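# Move four cartons from pallet to taped table area

## Task

Transfer every one of the four cartons off the pallet and onto the table. Each must lie flat, stay fully inside the blue tape outline, not rest on another carton, and keep the same face on top that it had at the start. A carton only counts if it stays put without the robot holding it. At the end, release everything and move the tool away.

## Robot and tools

Robot: one six-joint arm (UR12e-like) carrying a vacuum tool with four suction cups on two air channels, a and b. There is only one arm, so every command is a single row, never a list per arm.

Frames. Scene frame: origin on the table top directly under the arm base, +z up, +y to the left when facing along +x. The arm base may be slightly tilted. The cup point is the centre of the four cup rims when unloaded; the cups point along its +z axis. In the cup point's own axes the cups sit at x = -35 and +35 mm, with channel a's pair at y = -70 mm and channel b's pair at y = +70 mm. The tool reaches 148 mm to each side along its y axis. Each cup is 36 mm wide.

The 8-number row (used by execute_actions and move): dx, dy, dz, rx, ry, rz, suction_a, suction_b, all in [-1, 1]. The first six are an offset, not a pose: a displacement and a rotation vector (rx, ry, rz together) measured in the cup point's own axes, relative to where the cup point was at the start of the action (for a call's first action, or a move, the pose in the latest result that reported one). Scale: 1.0 equals 0.6 m for dx, dy, dz and 180 degrees for the rotation. suction_a and suction_b are absolute levels per channel: 1 is full vacuum (about 75 kPa below ambient), a fraction asks for that share, and 0.01 or less switches the channel off. Each channel keeps its last setting until changed.

execute_actions(actions): a list of actions run in order. Each action is a list of up to 15 rows, one row per 1/30 s control step; a shorter list repeats its final row until 15 steps are done. Every row is measured from the action's starting pose, not from the previous row. Each step the commanded pose is clipped to at most 100 mm and 16 degrees away from the measured pose, so large offsets take several actions; afterwards the arm only continues to the last clipped pose. An empty list simply returns the current state and images.

move(target, speed, stop_force, blocking): target is one 8-number row as above, an offset from the last reported pose. The cup point follows a straight path lasting 0.5 to 10 s (it stops short if more is needed) and rotates the shorter way. It does not avoid obstacles, may lag or overshoot its speed, especially near full reach. speed: m/s, 0.002 to 0.5, default 0.25; turning is capped at twice that in rad/s. stop_force: optional, N, 13 to 80, not allowed in the first 0.2 s of a scene; the path ends when the wrist sensor feels that much extra push against the direction of travel for 2 steps, then the tool backs up 2 steps and holds. Use it only with slow, non-rotating moves; the press can briefly exceed the set force. Leave it out when moving away from a surface you are touching. blocking=false returns after 0.5 s while motion continues; it cannot be combined with stop_force, and until an ending is reported you must use wait or stop before other motion commands. Tool settings in the row are applied at the start.
The result adds a 'move:' line: done (at rest near target), off_target, moving, held (last step blocked by a check), fault, or contact (stop_force ended it; this outranks the others), plus the distance to target. limits=paced means the pose was clipped; limits=held means some steps were blocked and the arm may then speed up sharply.

wait(seconds): 0 to 10; the arm holds its last command and any running move continues. stop(): brakes a running move; it needs stopping distance. zoom_image(camera, region): region [x0, y0, x1, y1] in pixels, at most 504 x 504. read_manual(section): only 'licences'. finished_scene(scene): pass the current scene number; irreversible, so call it only once the cartons are settled and released.

Results: end_effector_position (m) and end_effector_quat_wxyz of the cup point in the scene frame, velocities (m/s, rad/s), Joint positions, 'Hand target' (where the controller is currently heading), step readings (HELD marks a held-back step), 'pose unreachable' when the clearance check altered a command, Wrist force and Wrist torque in the cup point's axes (pushing on a surface reads as force back toward the arm; offset up to about 5.5 N, noise up to about 3.4 N, saturating near 100 N; 'no reading' is harmless), suction_measured_a/b (vacuum achieved) and part_present_a/b (go to 1 at 0.54, back to 0 below 0.49). MOTOR HOT appears from 70 °C; at 85 °C an OVER-TEMPERATURE FAULT brakes the arm for a long time. Printed position can be off at long reach.

Gripping: turn a channel on and press both of its cups fully onto a smooth flat face; edges, seams or holes under a rim leak. A channel with an uncovered cup starves the other channel, since one pump feeds both. Good seals read within 0.17 of the command (0.27 with both on). Cups shrink under vacuum, so the load sits up to 12 mm nearer. To release: set the carton down on its support, switch both channels off, then lift at least 15 mm. If a cup seals on the table, switch that channel off.

Cameras: cam_head_left, cam_head_right, cam_high, cam_low (896x504) and cam_wrist (504x504 fisheye).

Avoid: joint torque at load limits (wrist joints 48.6 N m, elbow 135, shoulder 297) or 150 N on the arm, which freezes it for 10 s; the arm is stiff, so never aim past a firm contact without slow stop_force; slams, drops, slips and knocking anything off the table, which ends the scene. Loose objects may occasionally be nudged by outside pushes.

Each tool is called as a command line: name --argument value for each argument, lists and objects as JSON in quotes; but a table of rows of numbers goes row by row, as --pt "numbers of a row", without its own name.

## Session

execute_actions --actions '[]'

Scene clock: 0.00 s.
end_effector_position=(+0.6284, +0.0145, +0.4846) suction_measured_a=0.01 part_present_a=0 suction_measured_b=0.01 part_present_b=0 end_effector_quat_wxyz=(+0.000, +0.699, +0.715, +0.001) end_effector_velocity=(-0.000, +0.001, -0.001) end_effector_angular_velocity=(-0.000, +0.001, +0.001)
Joint positions: [-0.28  -1.703  1.857 -1.726 -1.571 -1.851]
Joint velocities: [ 0.001  0.     0.001 -0.    -0.001 -0.   ]
Motor temperatures (°C, as the motors report them): [23 19 20 31 29 28]
Wrist force (N, on the end effector, along its own x y z axes, offset not removed): no reading
Wrist torque (N m, same axes, about the end effector's origin, offset not removed): no reading
Hand target: +0.628, +0.014, +0.485; +0.000, +0.699, +0.715, +0.001

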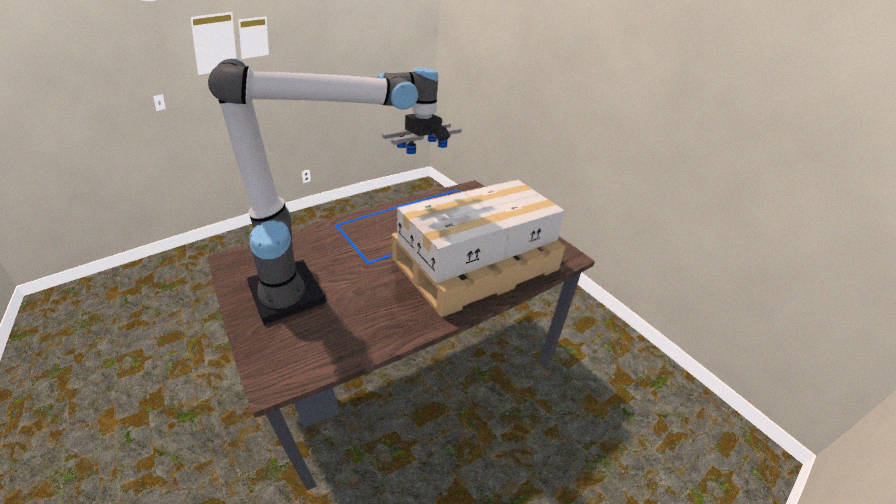

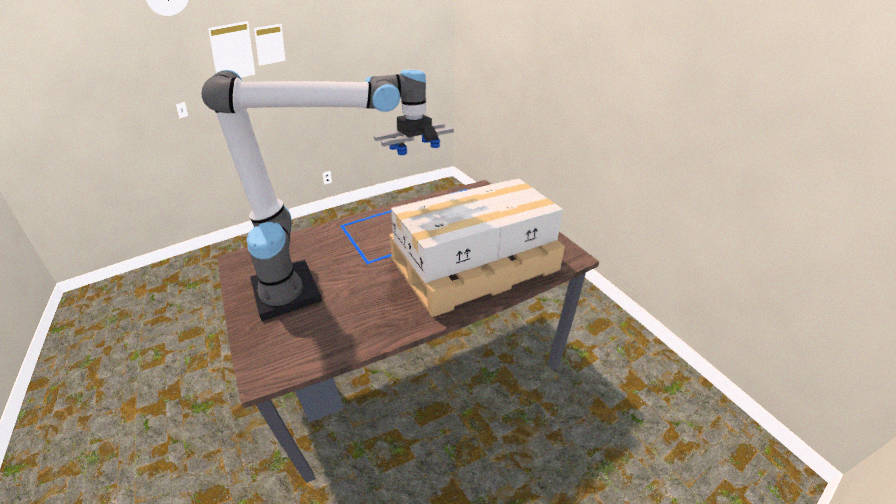

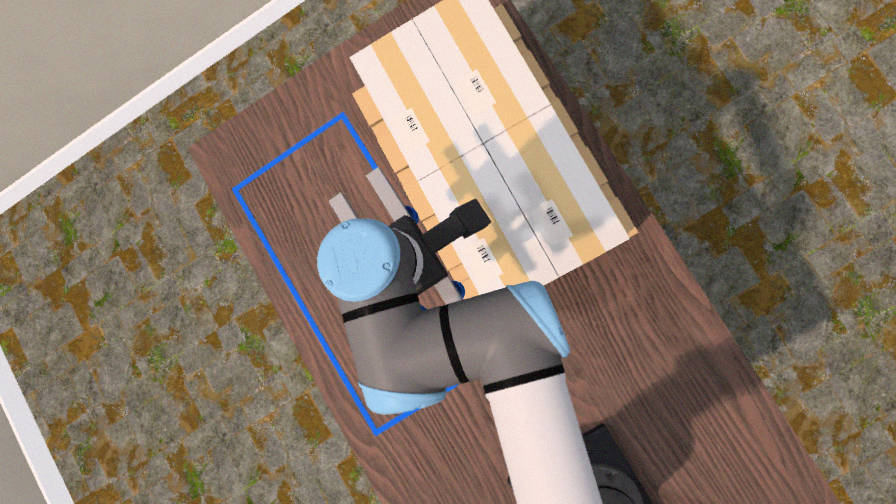

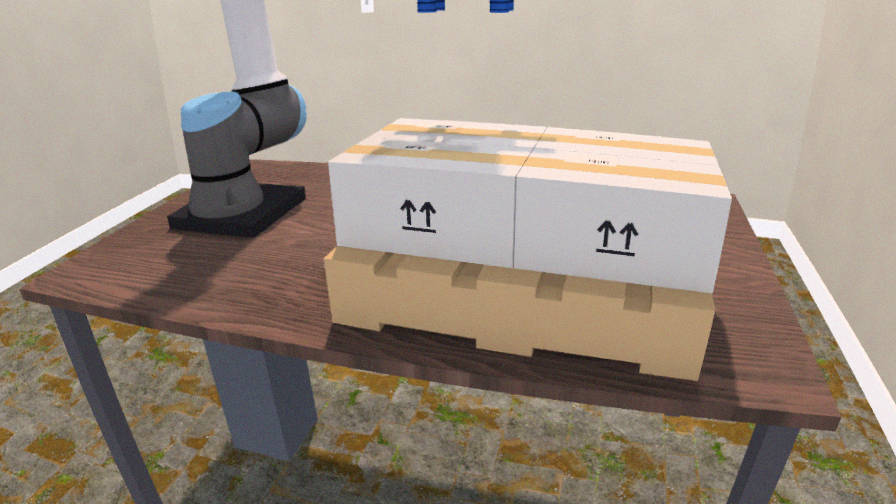

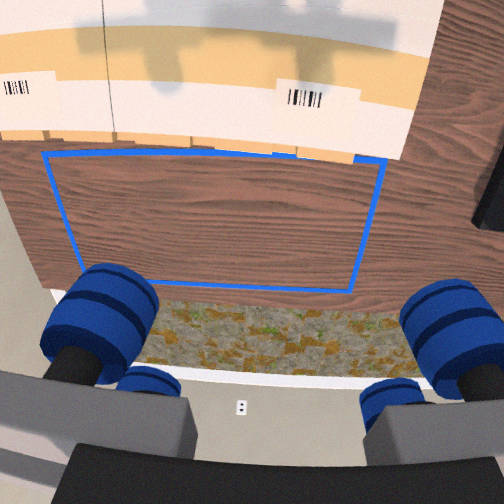

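move --target '[0.05,0.15,-0.2,0,-0.2056,0,0,0]' --speed 0.4

Scene clock: 37.73 s.
end_effector_position=(+0.7174, +0.0464, +0.6045) suction_measured_a=0.01 part_present_a=0 suction_measured_b=0.01 part_present_b=0 end_effector_quat_wxyz=(+0.227, +0.663, +0.679, -0.220) end_effector_velocity=(+0.001, +0.000, +0.001) end_effector_angular_velocity=(-0.014, +0.004, -0.004)
Joint positions: [ 0.009 -1.524  1.563 -1.605 -2.215 -1.561]
Joint velocities: [ 0.004  0.006 -0.007  0.012 -0.014  0.01 ]
Motor temperatures (°C, as the motors report them): [23 19 20 31 29 28]
Wrist force (N, on the end effector, along its own x y z axes, offset not removed): [2.3 -1.5 -0.6]
Wrist torque (N m, same axes, about the end effector's origin, offset not removed): [-0.23 -0.44 0.06]
Hand target: +0.718, +0.046, +0.605; +0.227, +0.663, +0.678, -0.221
Off the commanded pose: 0.000 m, 0 deg.
move: done

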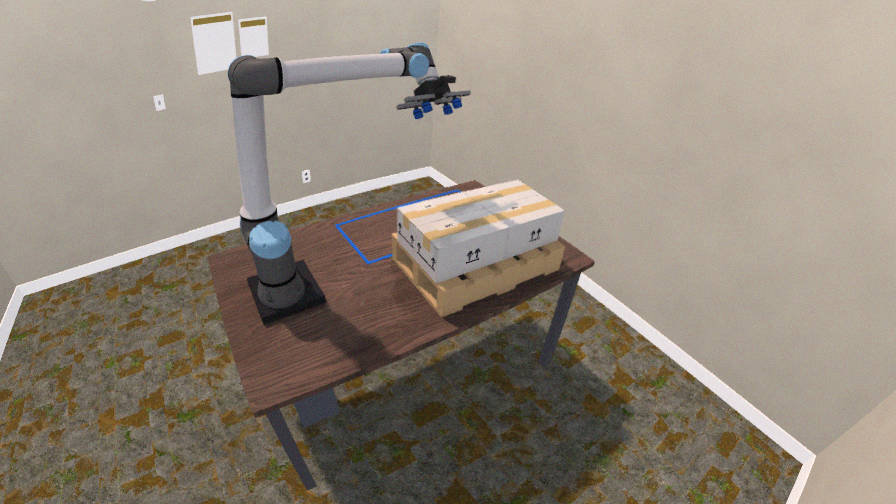

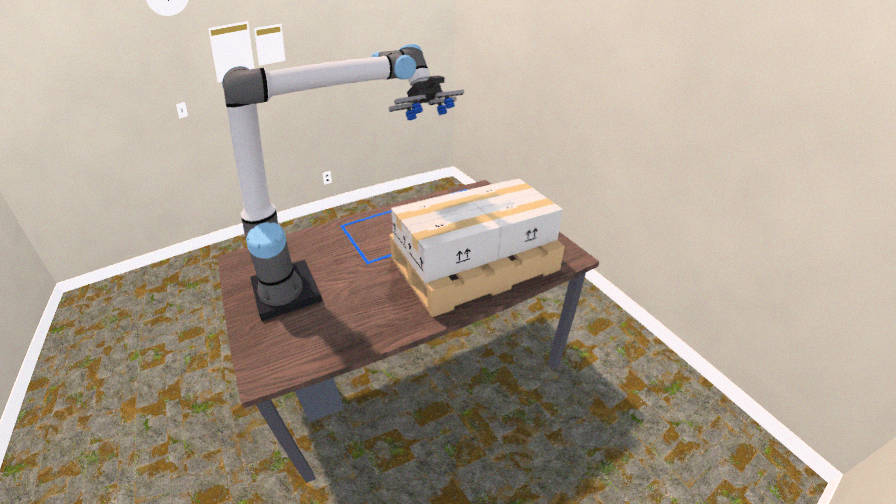

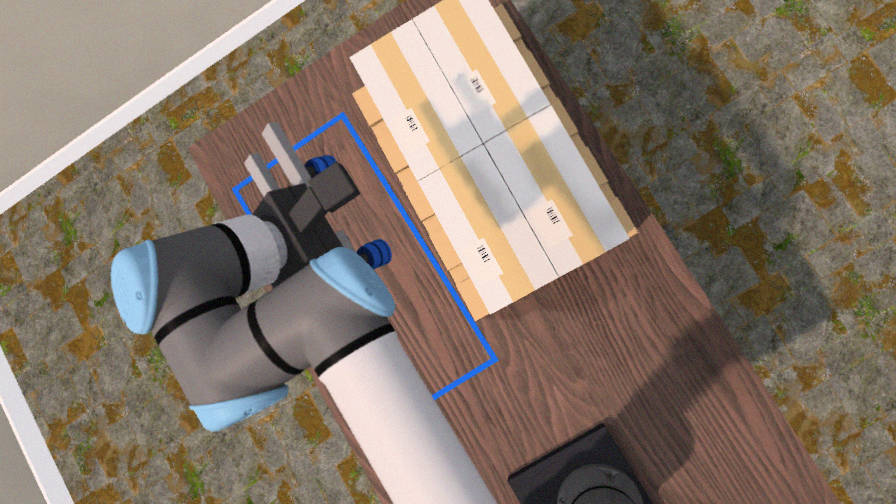

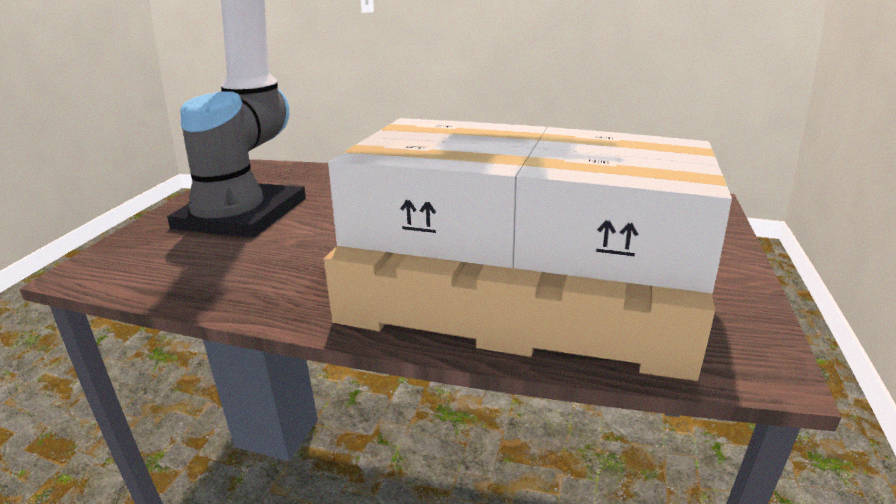

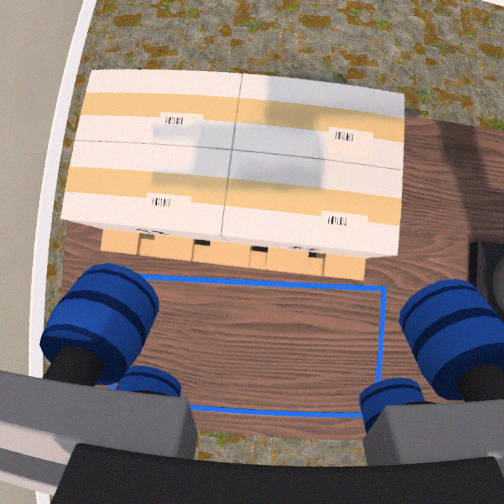

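move --target '[0.0138,-0.173,0.553,0.0054,0.2056,0.0161,0,0]' --speed 0.4

Scene clock: 89.47 s.
end_effector_position=(+0.6186, -0.1480, +0.3342) suction_measured_a=0.01 part_present_a=0 suction_measured_b=0.01 part_present_b=0 end_effector_quat_wxyz=(-0.000, +0.717, +0.697, +0.001) end_effector_velocity=(-0.000, -0.002, -0.002) end_effector_angular_velocity=(+0.005, -0.000, +0.001)
Joint positions: [-0.536 -1.613  2.052 -2.01  -1.569 -2.055]
Joint velocities: [-0.005  0.002  0.002 -0.001  0.005 -0.006]
Motor temperatures (°C, as the motors report them): [23 19 20 31 29 28]
Wrist force (N, on the end effector, along its own x y z axes, offset not removed): [0.7 3.2 -1.5]
Wrist torque (N m, same axes, about the end effector's origin, offset not removed): [0.43 -0.13 0.05]
Hand target: +0.618, -0.148, +0.334; -0.000, +0.717, +0.697, +0.001
Off the commanded pose: 0.001 m, 0 deg.
move: done

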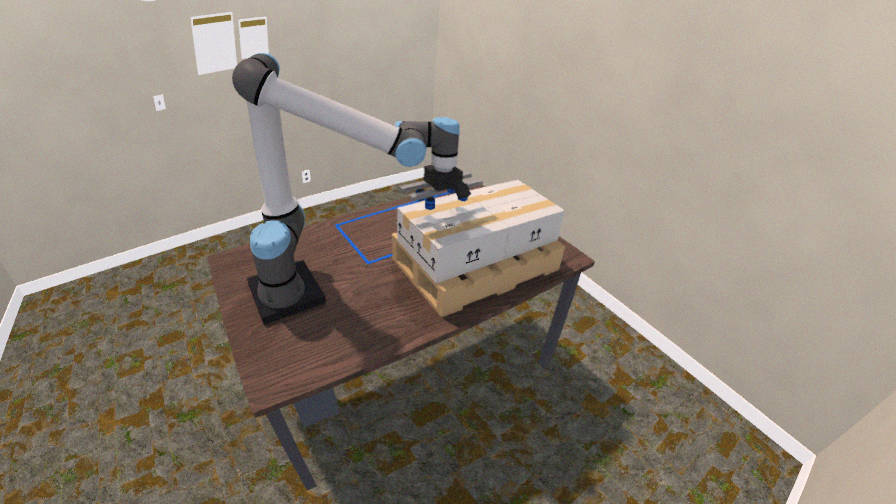

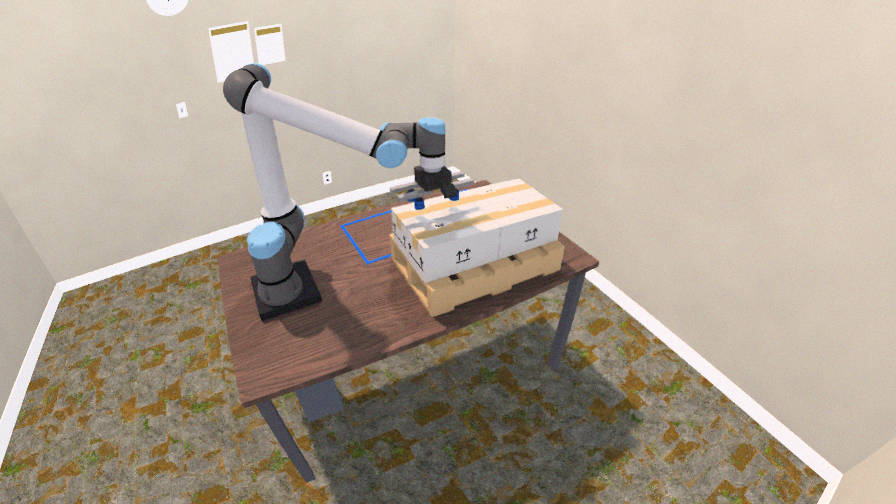

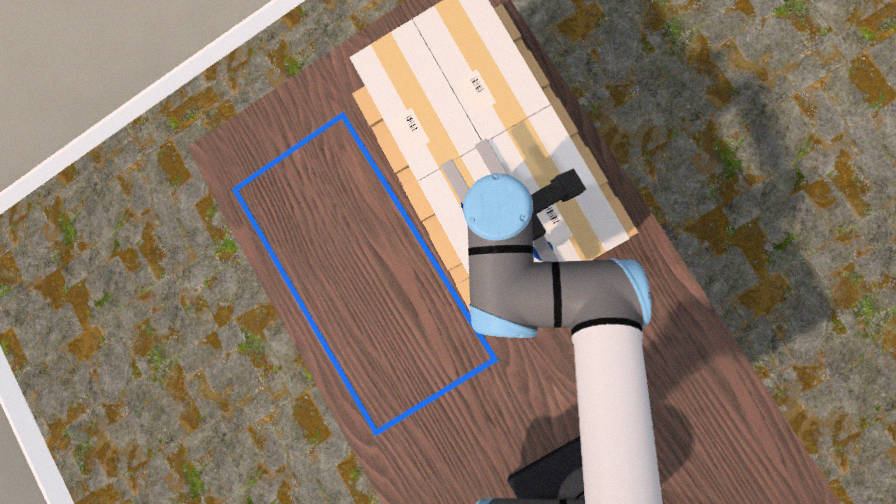

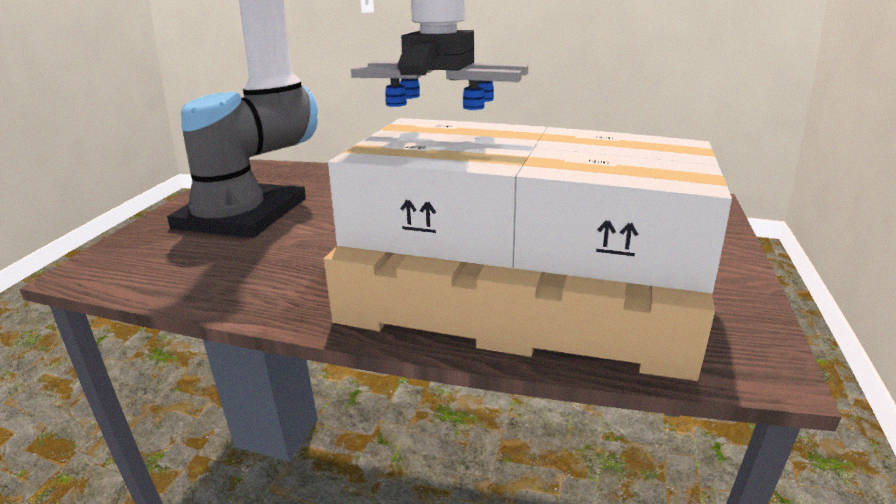

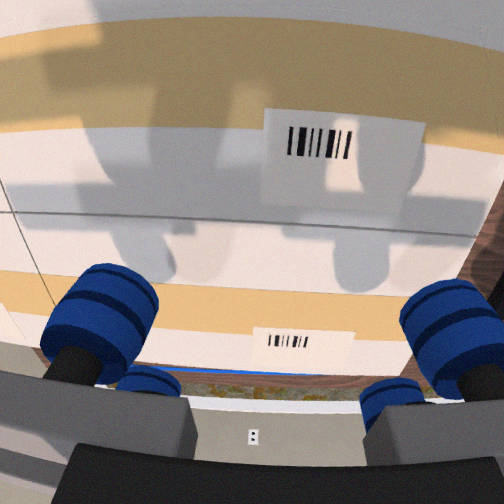

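move --target '[0.058,0.015,0.075,0,0,0,0,0]' --speed 0.2

move --target '[0,0,0.12,0,0,0,0,0]' --speed 0.02 --stop_force 15

Scene clock: 110.53 s.
end_effector_position=(+0.6285, -0.1136, +0.2895) suction_measured_a=0.01 part_present_a=0 suction_measured_b=0.01 part_present_b=0 end_effector_quat_wxyz=(-0.000, +0.717, +0.697, +0.001) end_effector_velocity=(+0.001, +0.002, -0.002) end_effector_angular_velocity=(+0.000, -0.000, +0.000)
Joint positions: [-0.479 -1.57   2.098 -2.1   -1.569 -1.998]
Joint velocities: [ 0.003  0.003  0.001 -0.004  0.     0.003]
Motor temperatures (°C, as the motors report them): [23 19 20 31 29 28]
Wrist force (N, on the end effector, along its own x y z axes, offset not removed): [-0.2 -2.0 -3.5]
Wrist torque (N m, same axes, about the end effector's origin, offset not removed): [-0.30 -0.09 0.07]
Hand target: +0.629, -0.113, +0.289; -0.000, +0.717, +0.697, +0.001
Off the commanded pose: 0.000 m, 0 deg.
move: done

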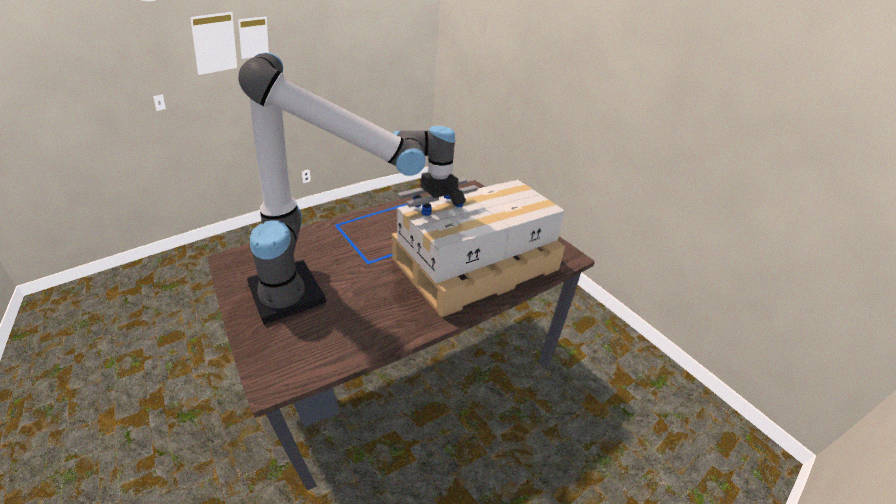

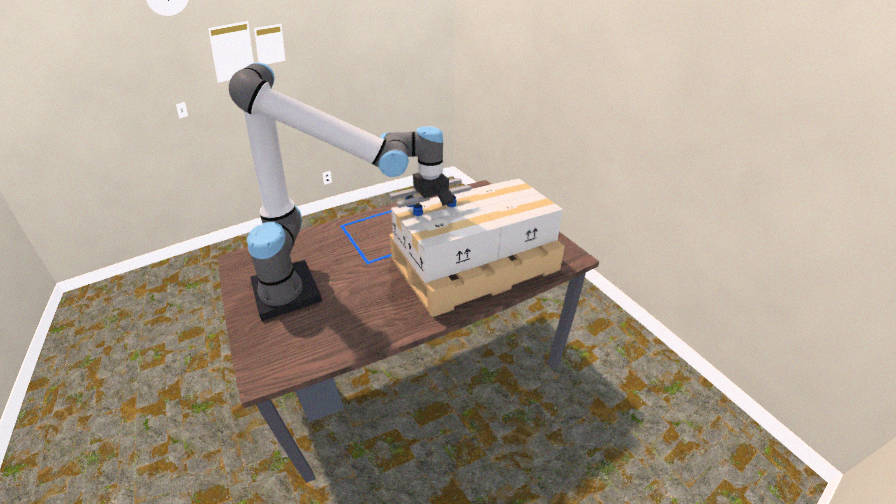

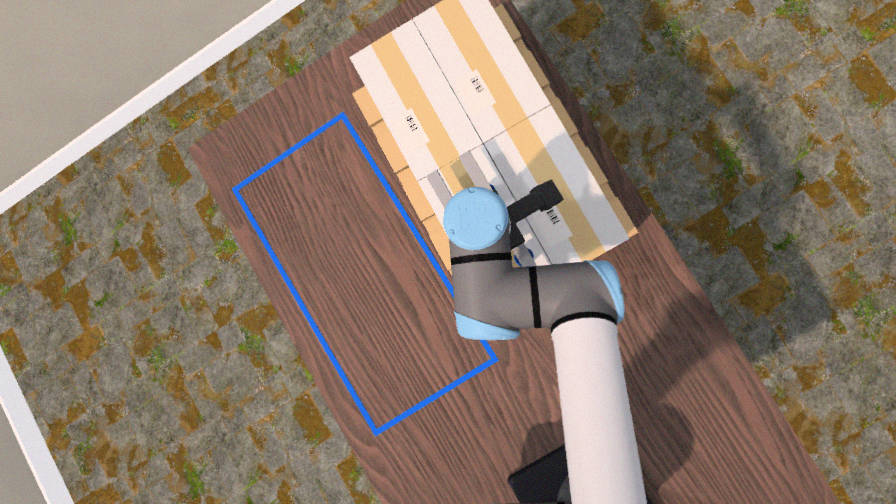

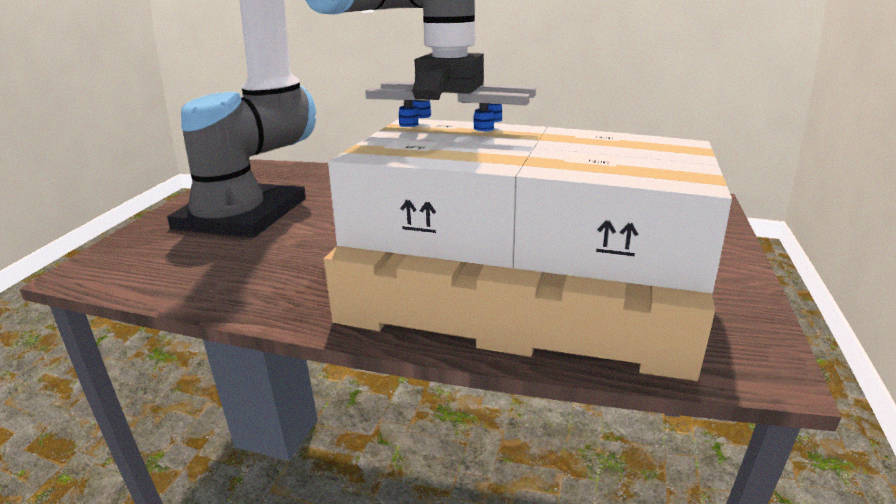

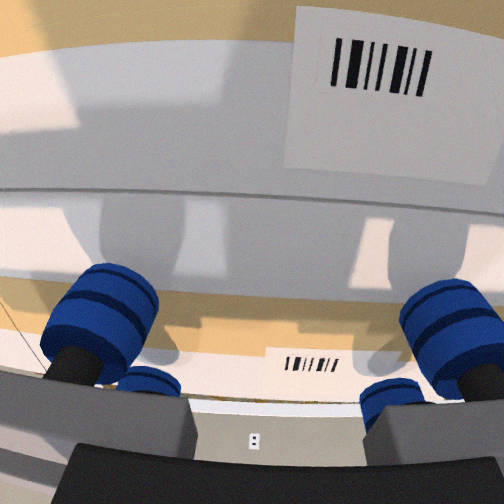

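Scene clock: 111.97 s.
end_effector_position=(+0.6285, -0.1135, +0.2688) suction_measured_a=0.01 part_present_a=0 suction_measured_b=0.01 part_present_b=0 end_effector_quat_wxyz=(-0.000, +0.717, +0.697, +0.001) end_effector_velocity=(+0.000, +0.000, +0.007) end_effector_angular_velocity=(-0.001, +0.000, +0.001)
Joint positions: [-0.479 -1.549  2.119 -2.142 -1.569 -1.997]
Joint velocities: [ 0.001 -0.007 -0.007  0.014 -0.001 -0.   ]
Motor temperatures (°C, as the motors report them): [23 19 20 31 29 28]
Wrist force (N, on the end effector, along its own x y z axes, offset not removed): [1.3 -3.6 -17.9]
Wrist torque (N m, same axes, about the end effector's origin, offset not removed): [-0.52 -0.17 0.09]
Hand target: +0.629, -0.114, +0.270; -0.000, +0.717, +0.697, +0.001
Off the commanded pose: 0.051 m, 0 deg.
move: contact

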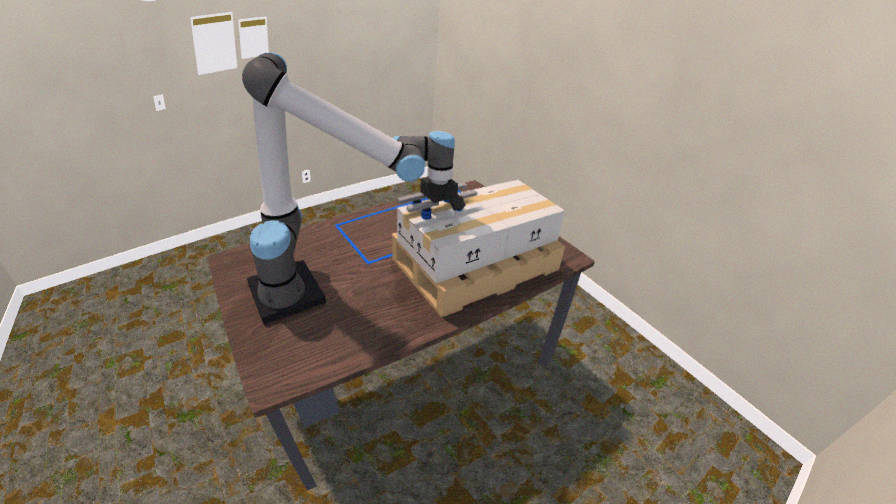

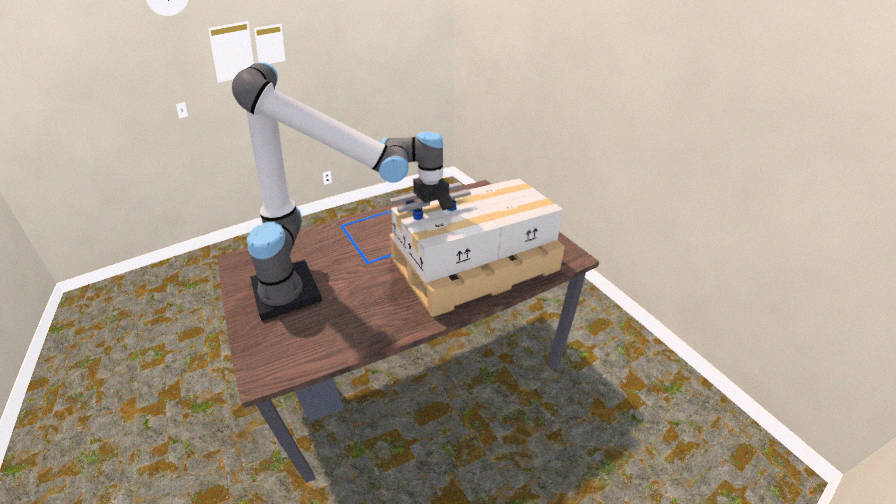

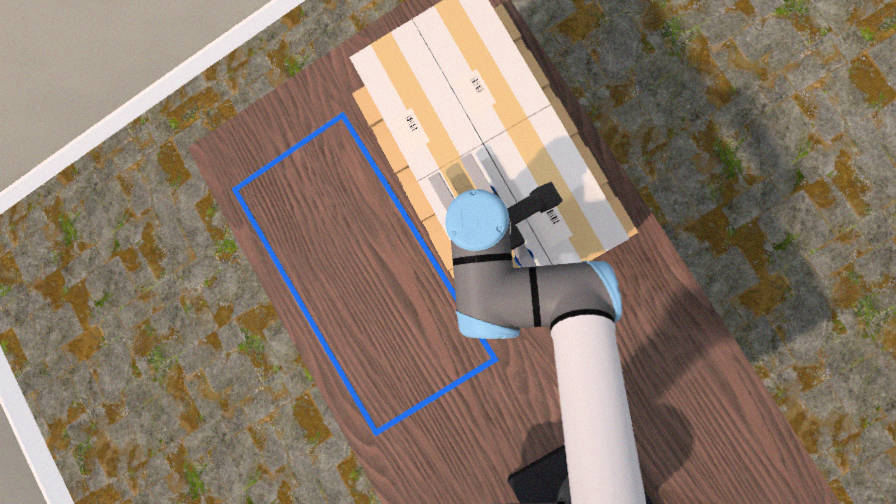

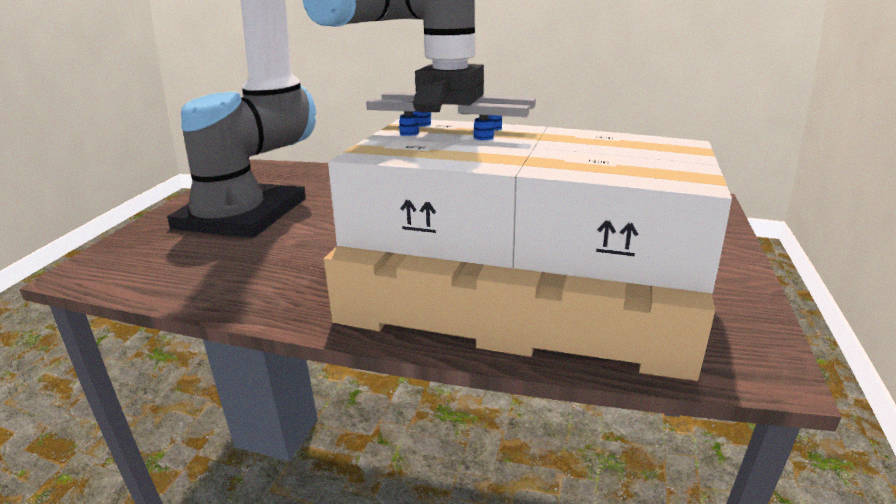

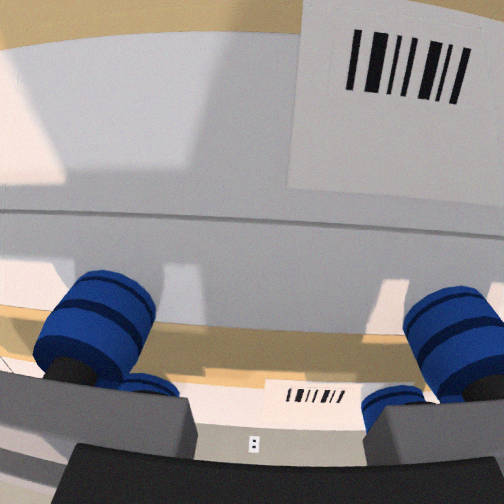

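execute_actions --actions '[[[0,0,0.003,0,0,0,1,1]],[[0,0,0,0,0,0,1,1]]]'

Scene clock: 131.77 s.
end_effector_position=(+0.6284, -0.1135, +0.2670) suction_measured_a=0.62 part_present_a=1 suction_measured_b=0.62 part_present_b=1 end_effector_quat_wxyz=(-0.000, +0.717, +0.697, +0.001) end_effector_velocity=(+0.000, -0.000, +0.000) end_effector_angular_velocity=(-0.000, +0.000, +0.000)
Joint positions: [-0.479 -1.547  2.121 -2.145 -1.569 -1.997]
Joint velocities: [ 0.     0.    -0.001  0.    -0.    -0.   ]
Motor temperatures (°C, as the motors report them): [23 19 20 31 29 28]
Wrist force (N, on the end effector, along its own x y z axes, offset not removed): [0.5 0.4 18.2]
Wrist torque (N m, same axes, about the end effector's origin, offset not removed): [0.80 -0.13 0.16]
Hand target: +0.628, -0.114, +0.267; -0.000, +0.717, +0.697, +0.001
Off the commanded pose: 0.000 m, 0 deg.
Step readings (end_effector_position; steps 1 to 15: 1st action; 16 to 30: 2nd action):
0: (+0.6285, -0.1136, +0.2698)
1: (+0.6285, -0.1136, +0.2698)
2: (+0.6285, -0.1136, +0.2695)
4: (+0.6284, -0.1135, +0.2685)
8: (+0.6284, -0.1135, +0.2675)
15: (+0.6284, -0.1135, +0.2670)
16: (+0.6284, -0.1135, +0.2670)
17: (+0.6284, -0.1135, +0.2670)
19: (+0.6284, -0.1135, +0.2670)
23: (+0.6284, -0.1135, +0.2670)
30: end_effector_position above

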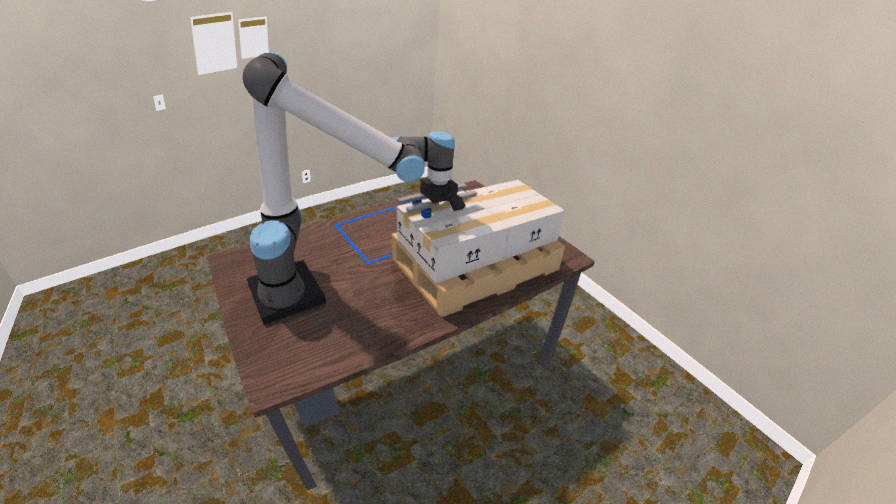

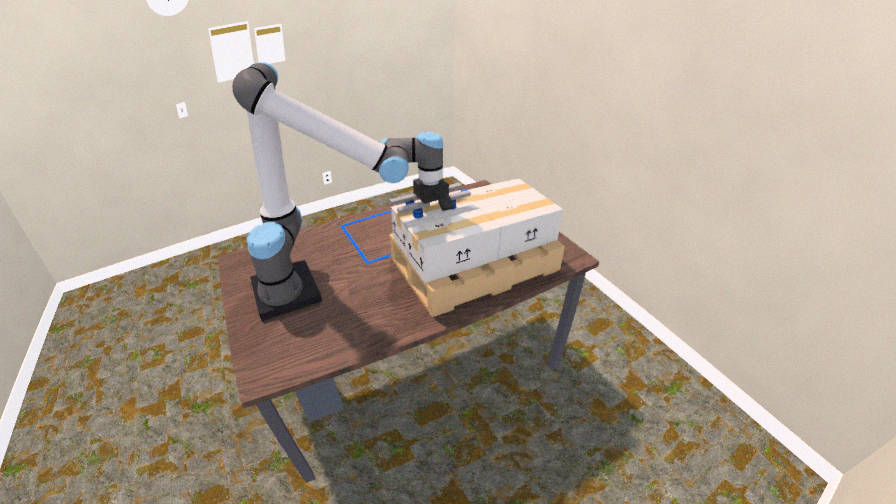

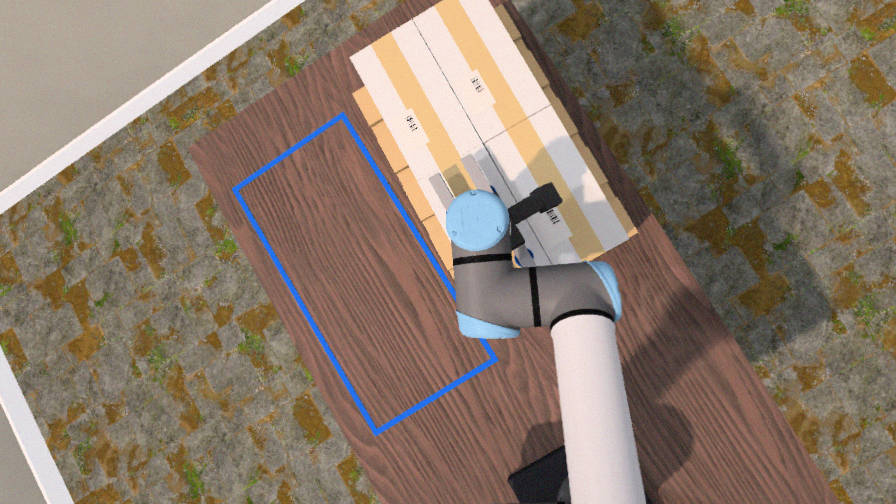

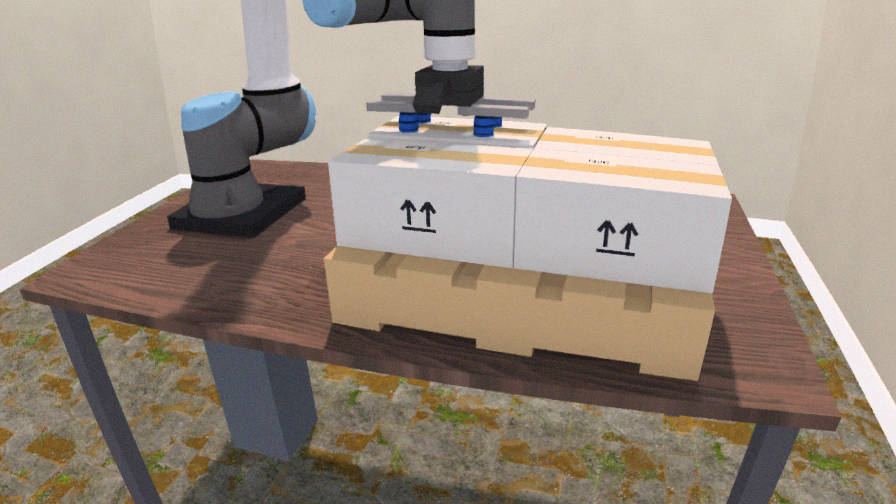

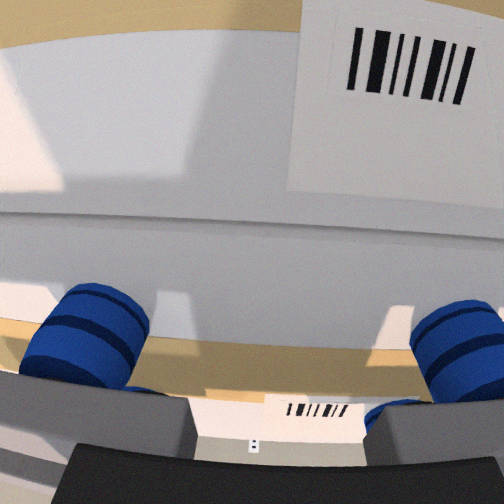

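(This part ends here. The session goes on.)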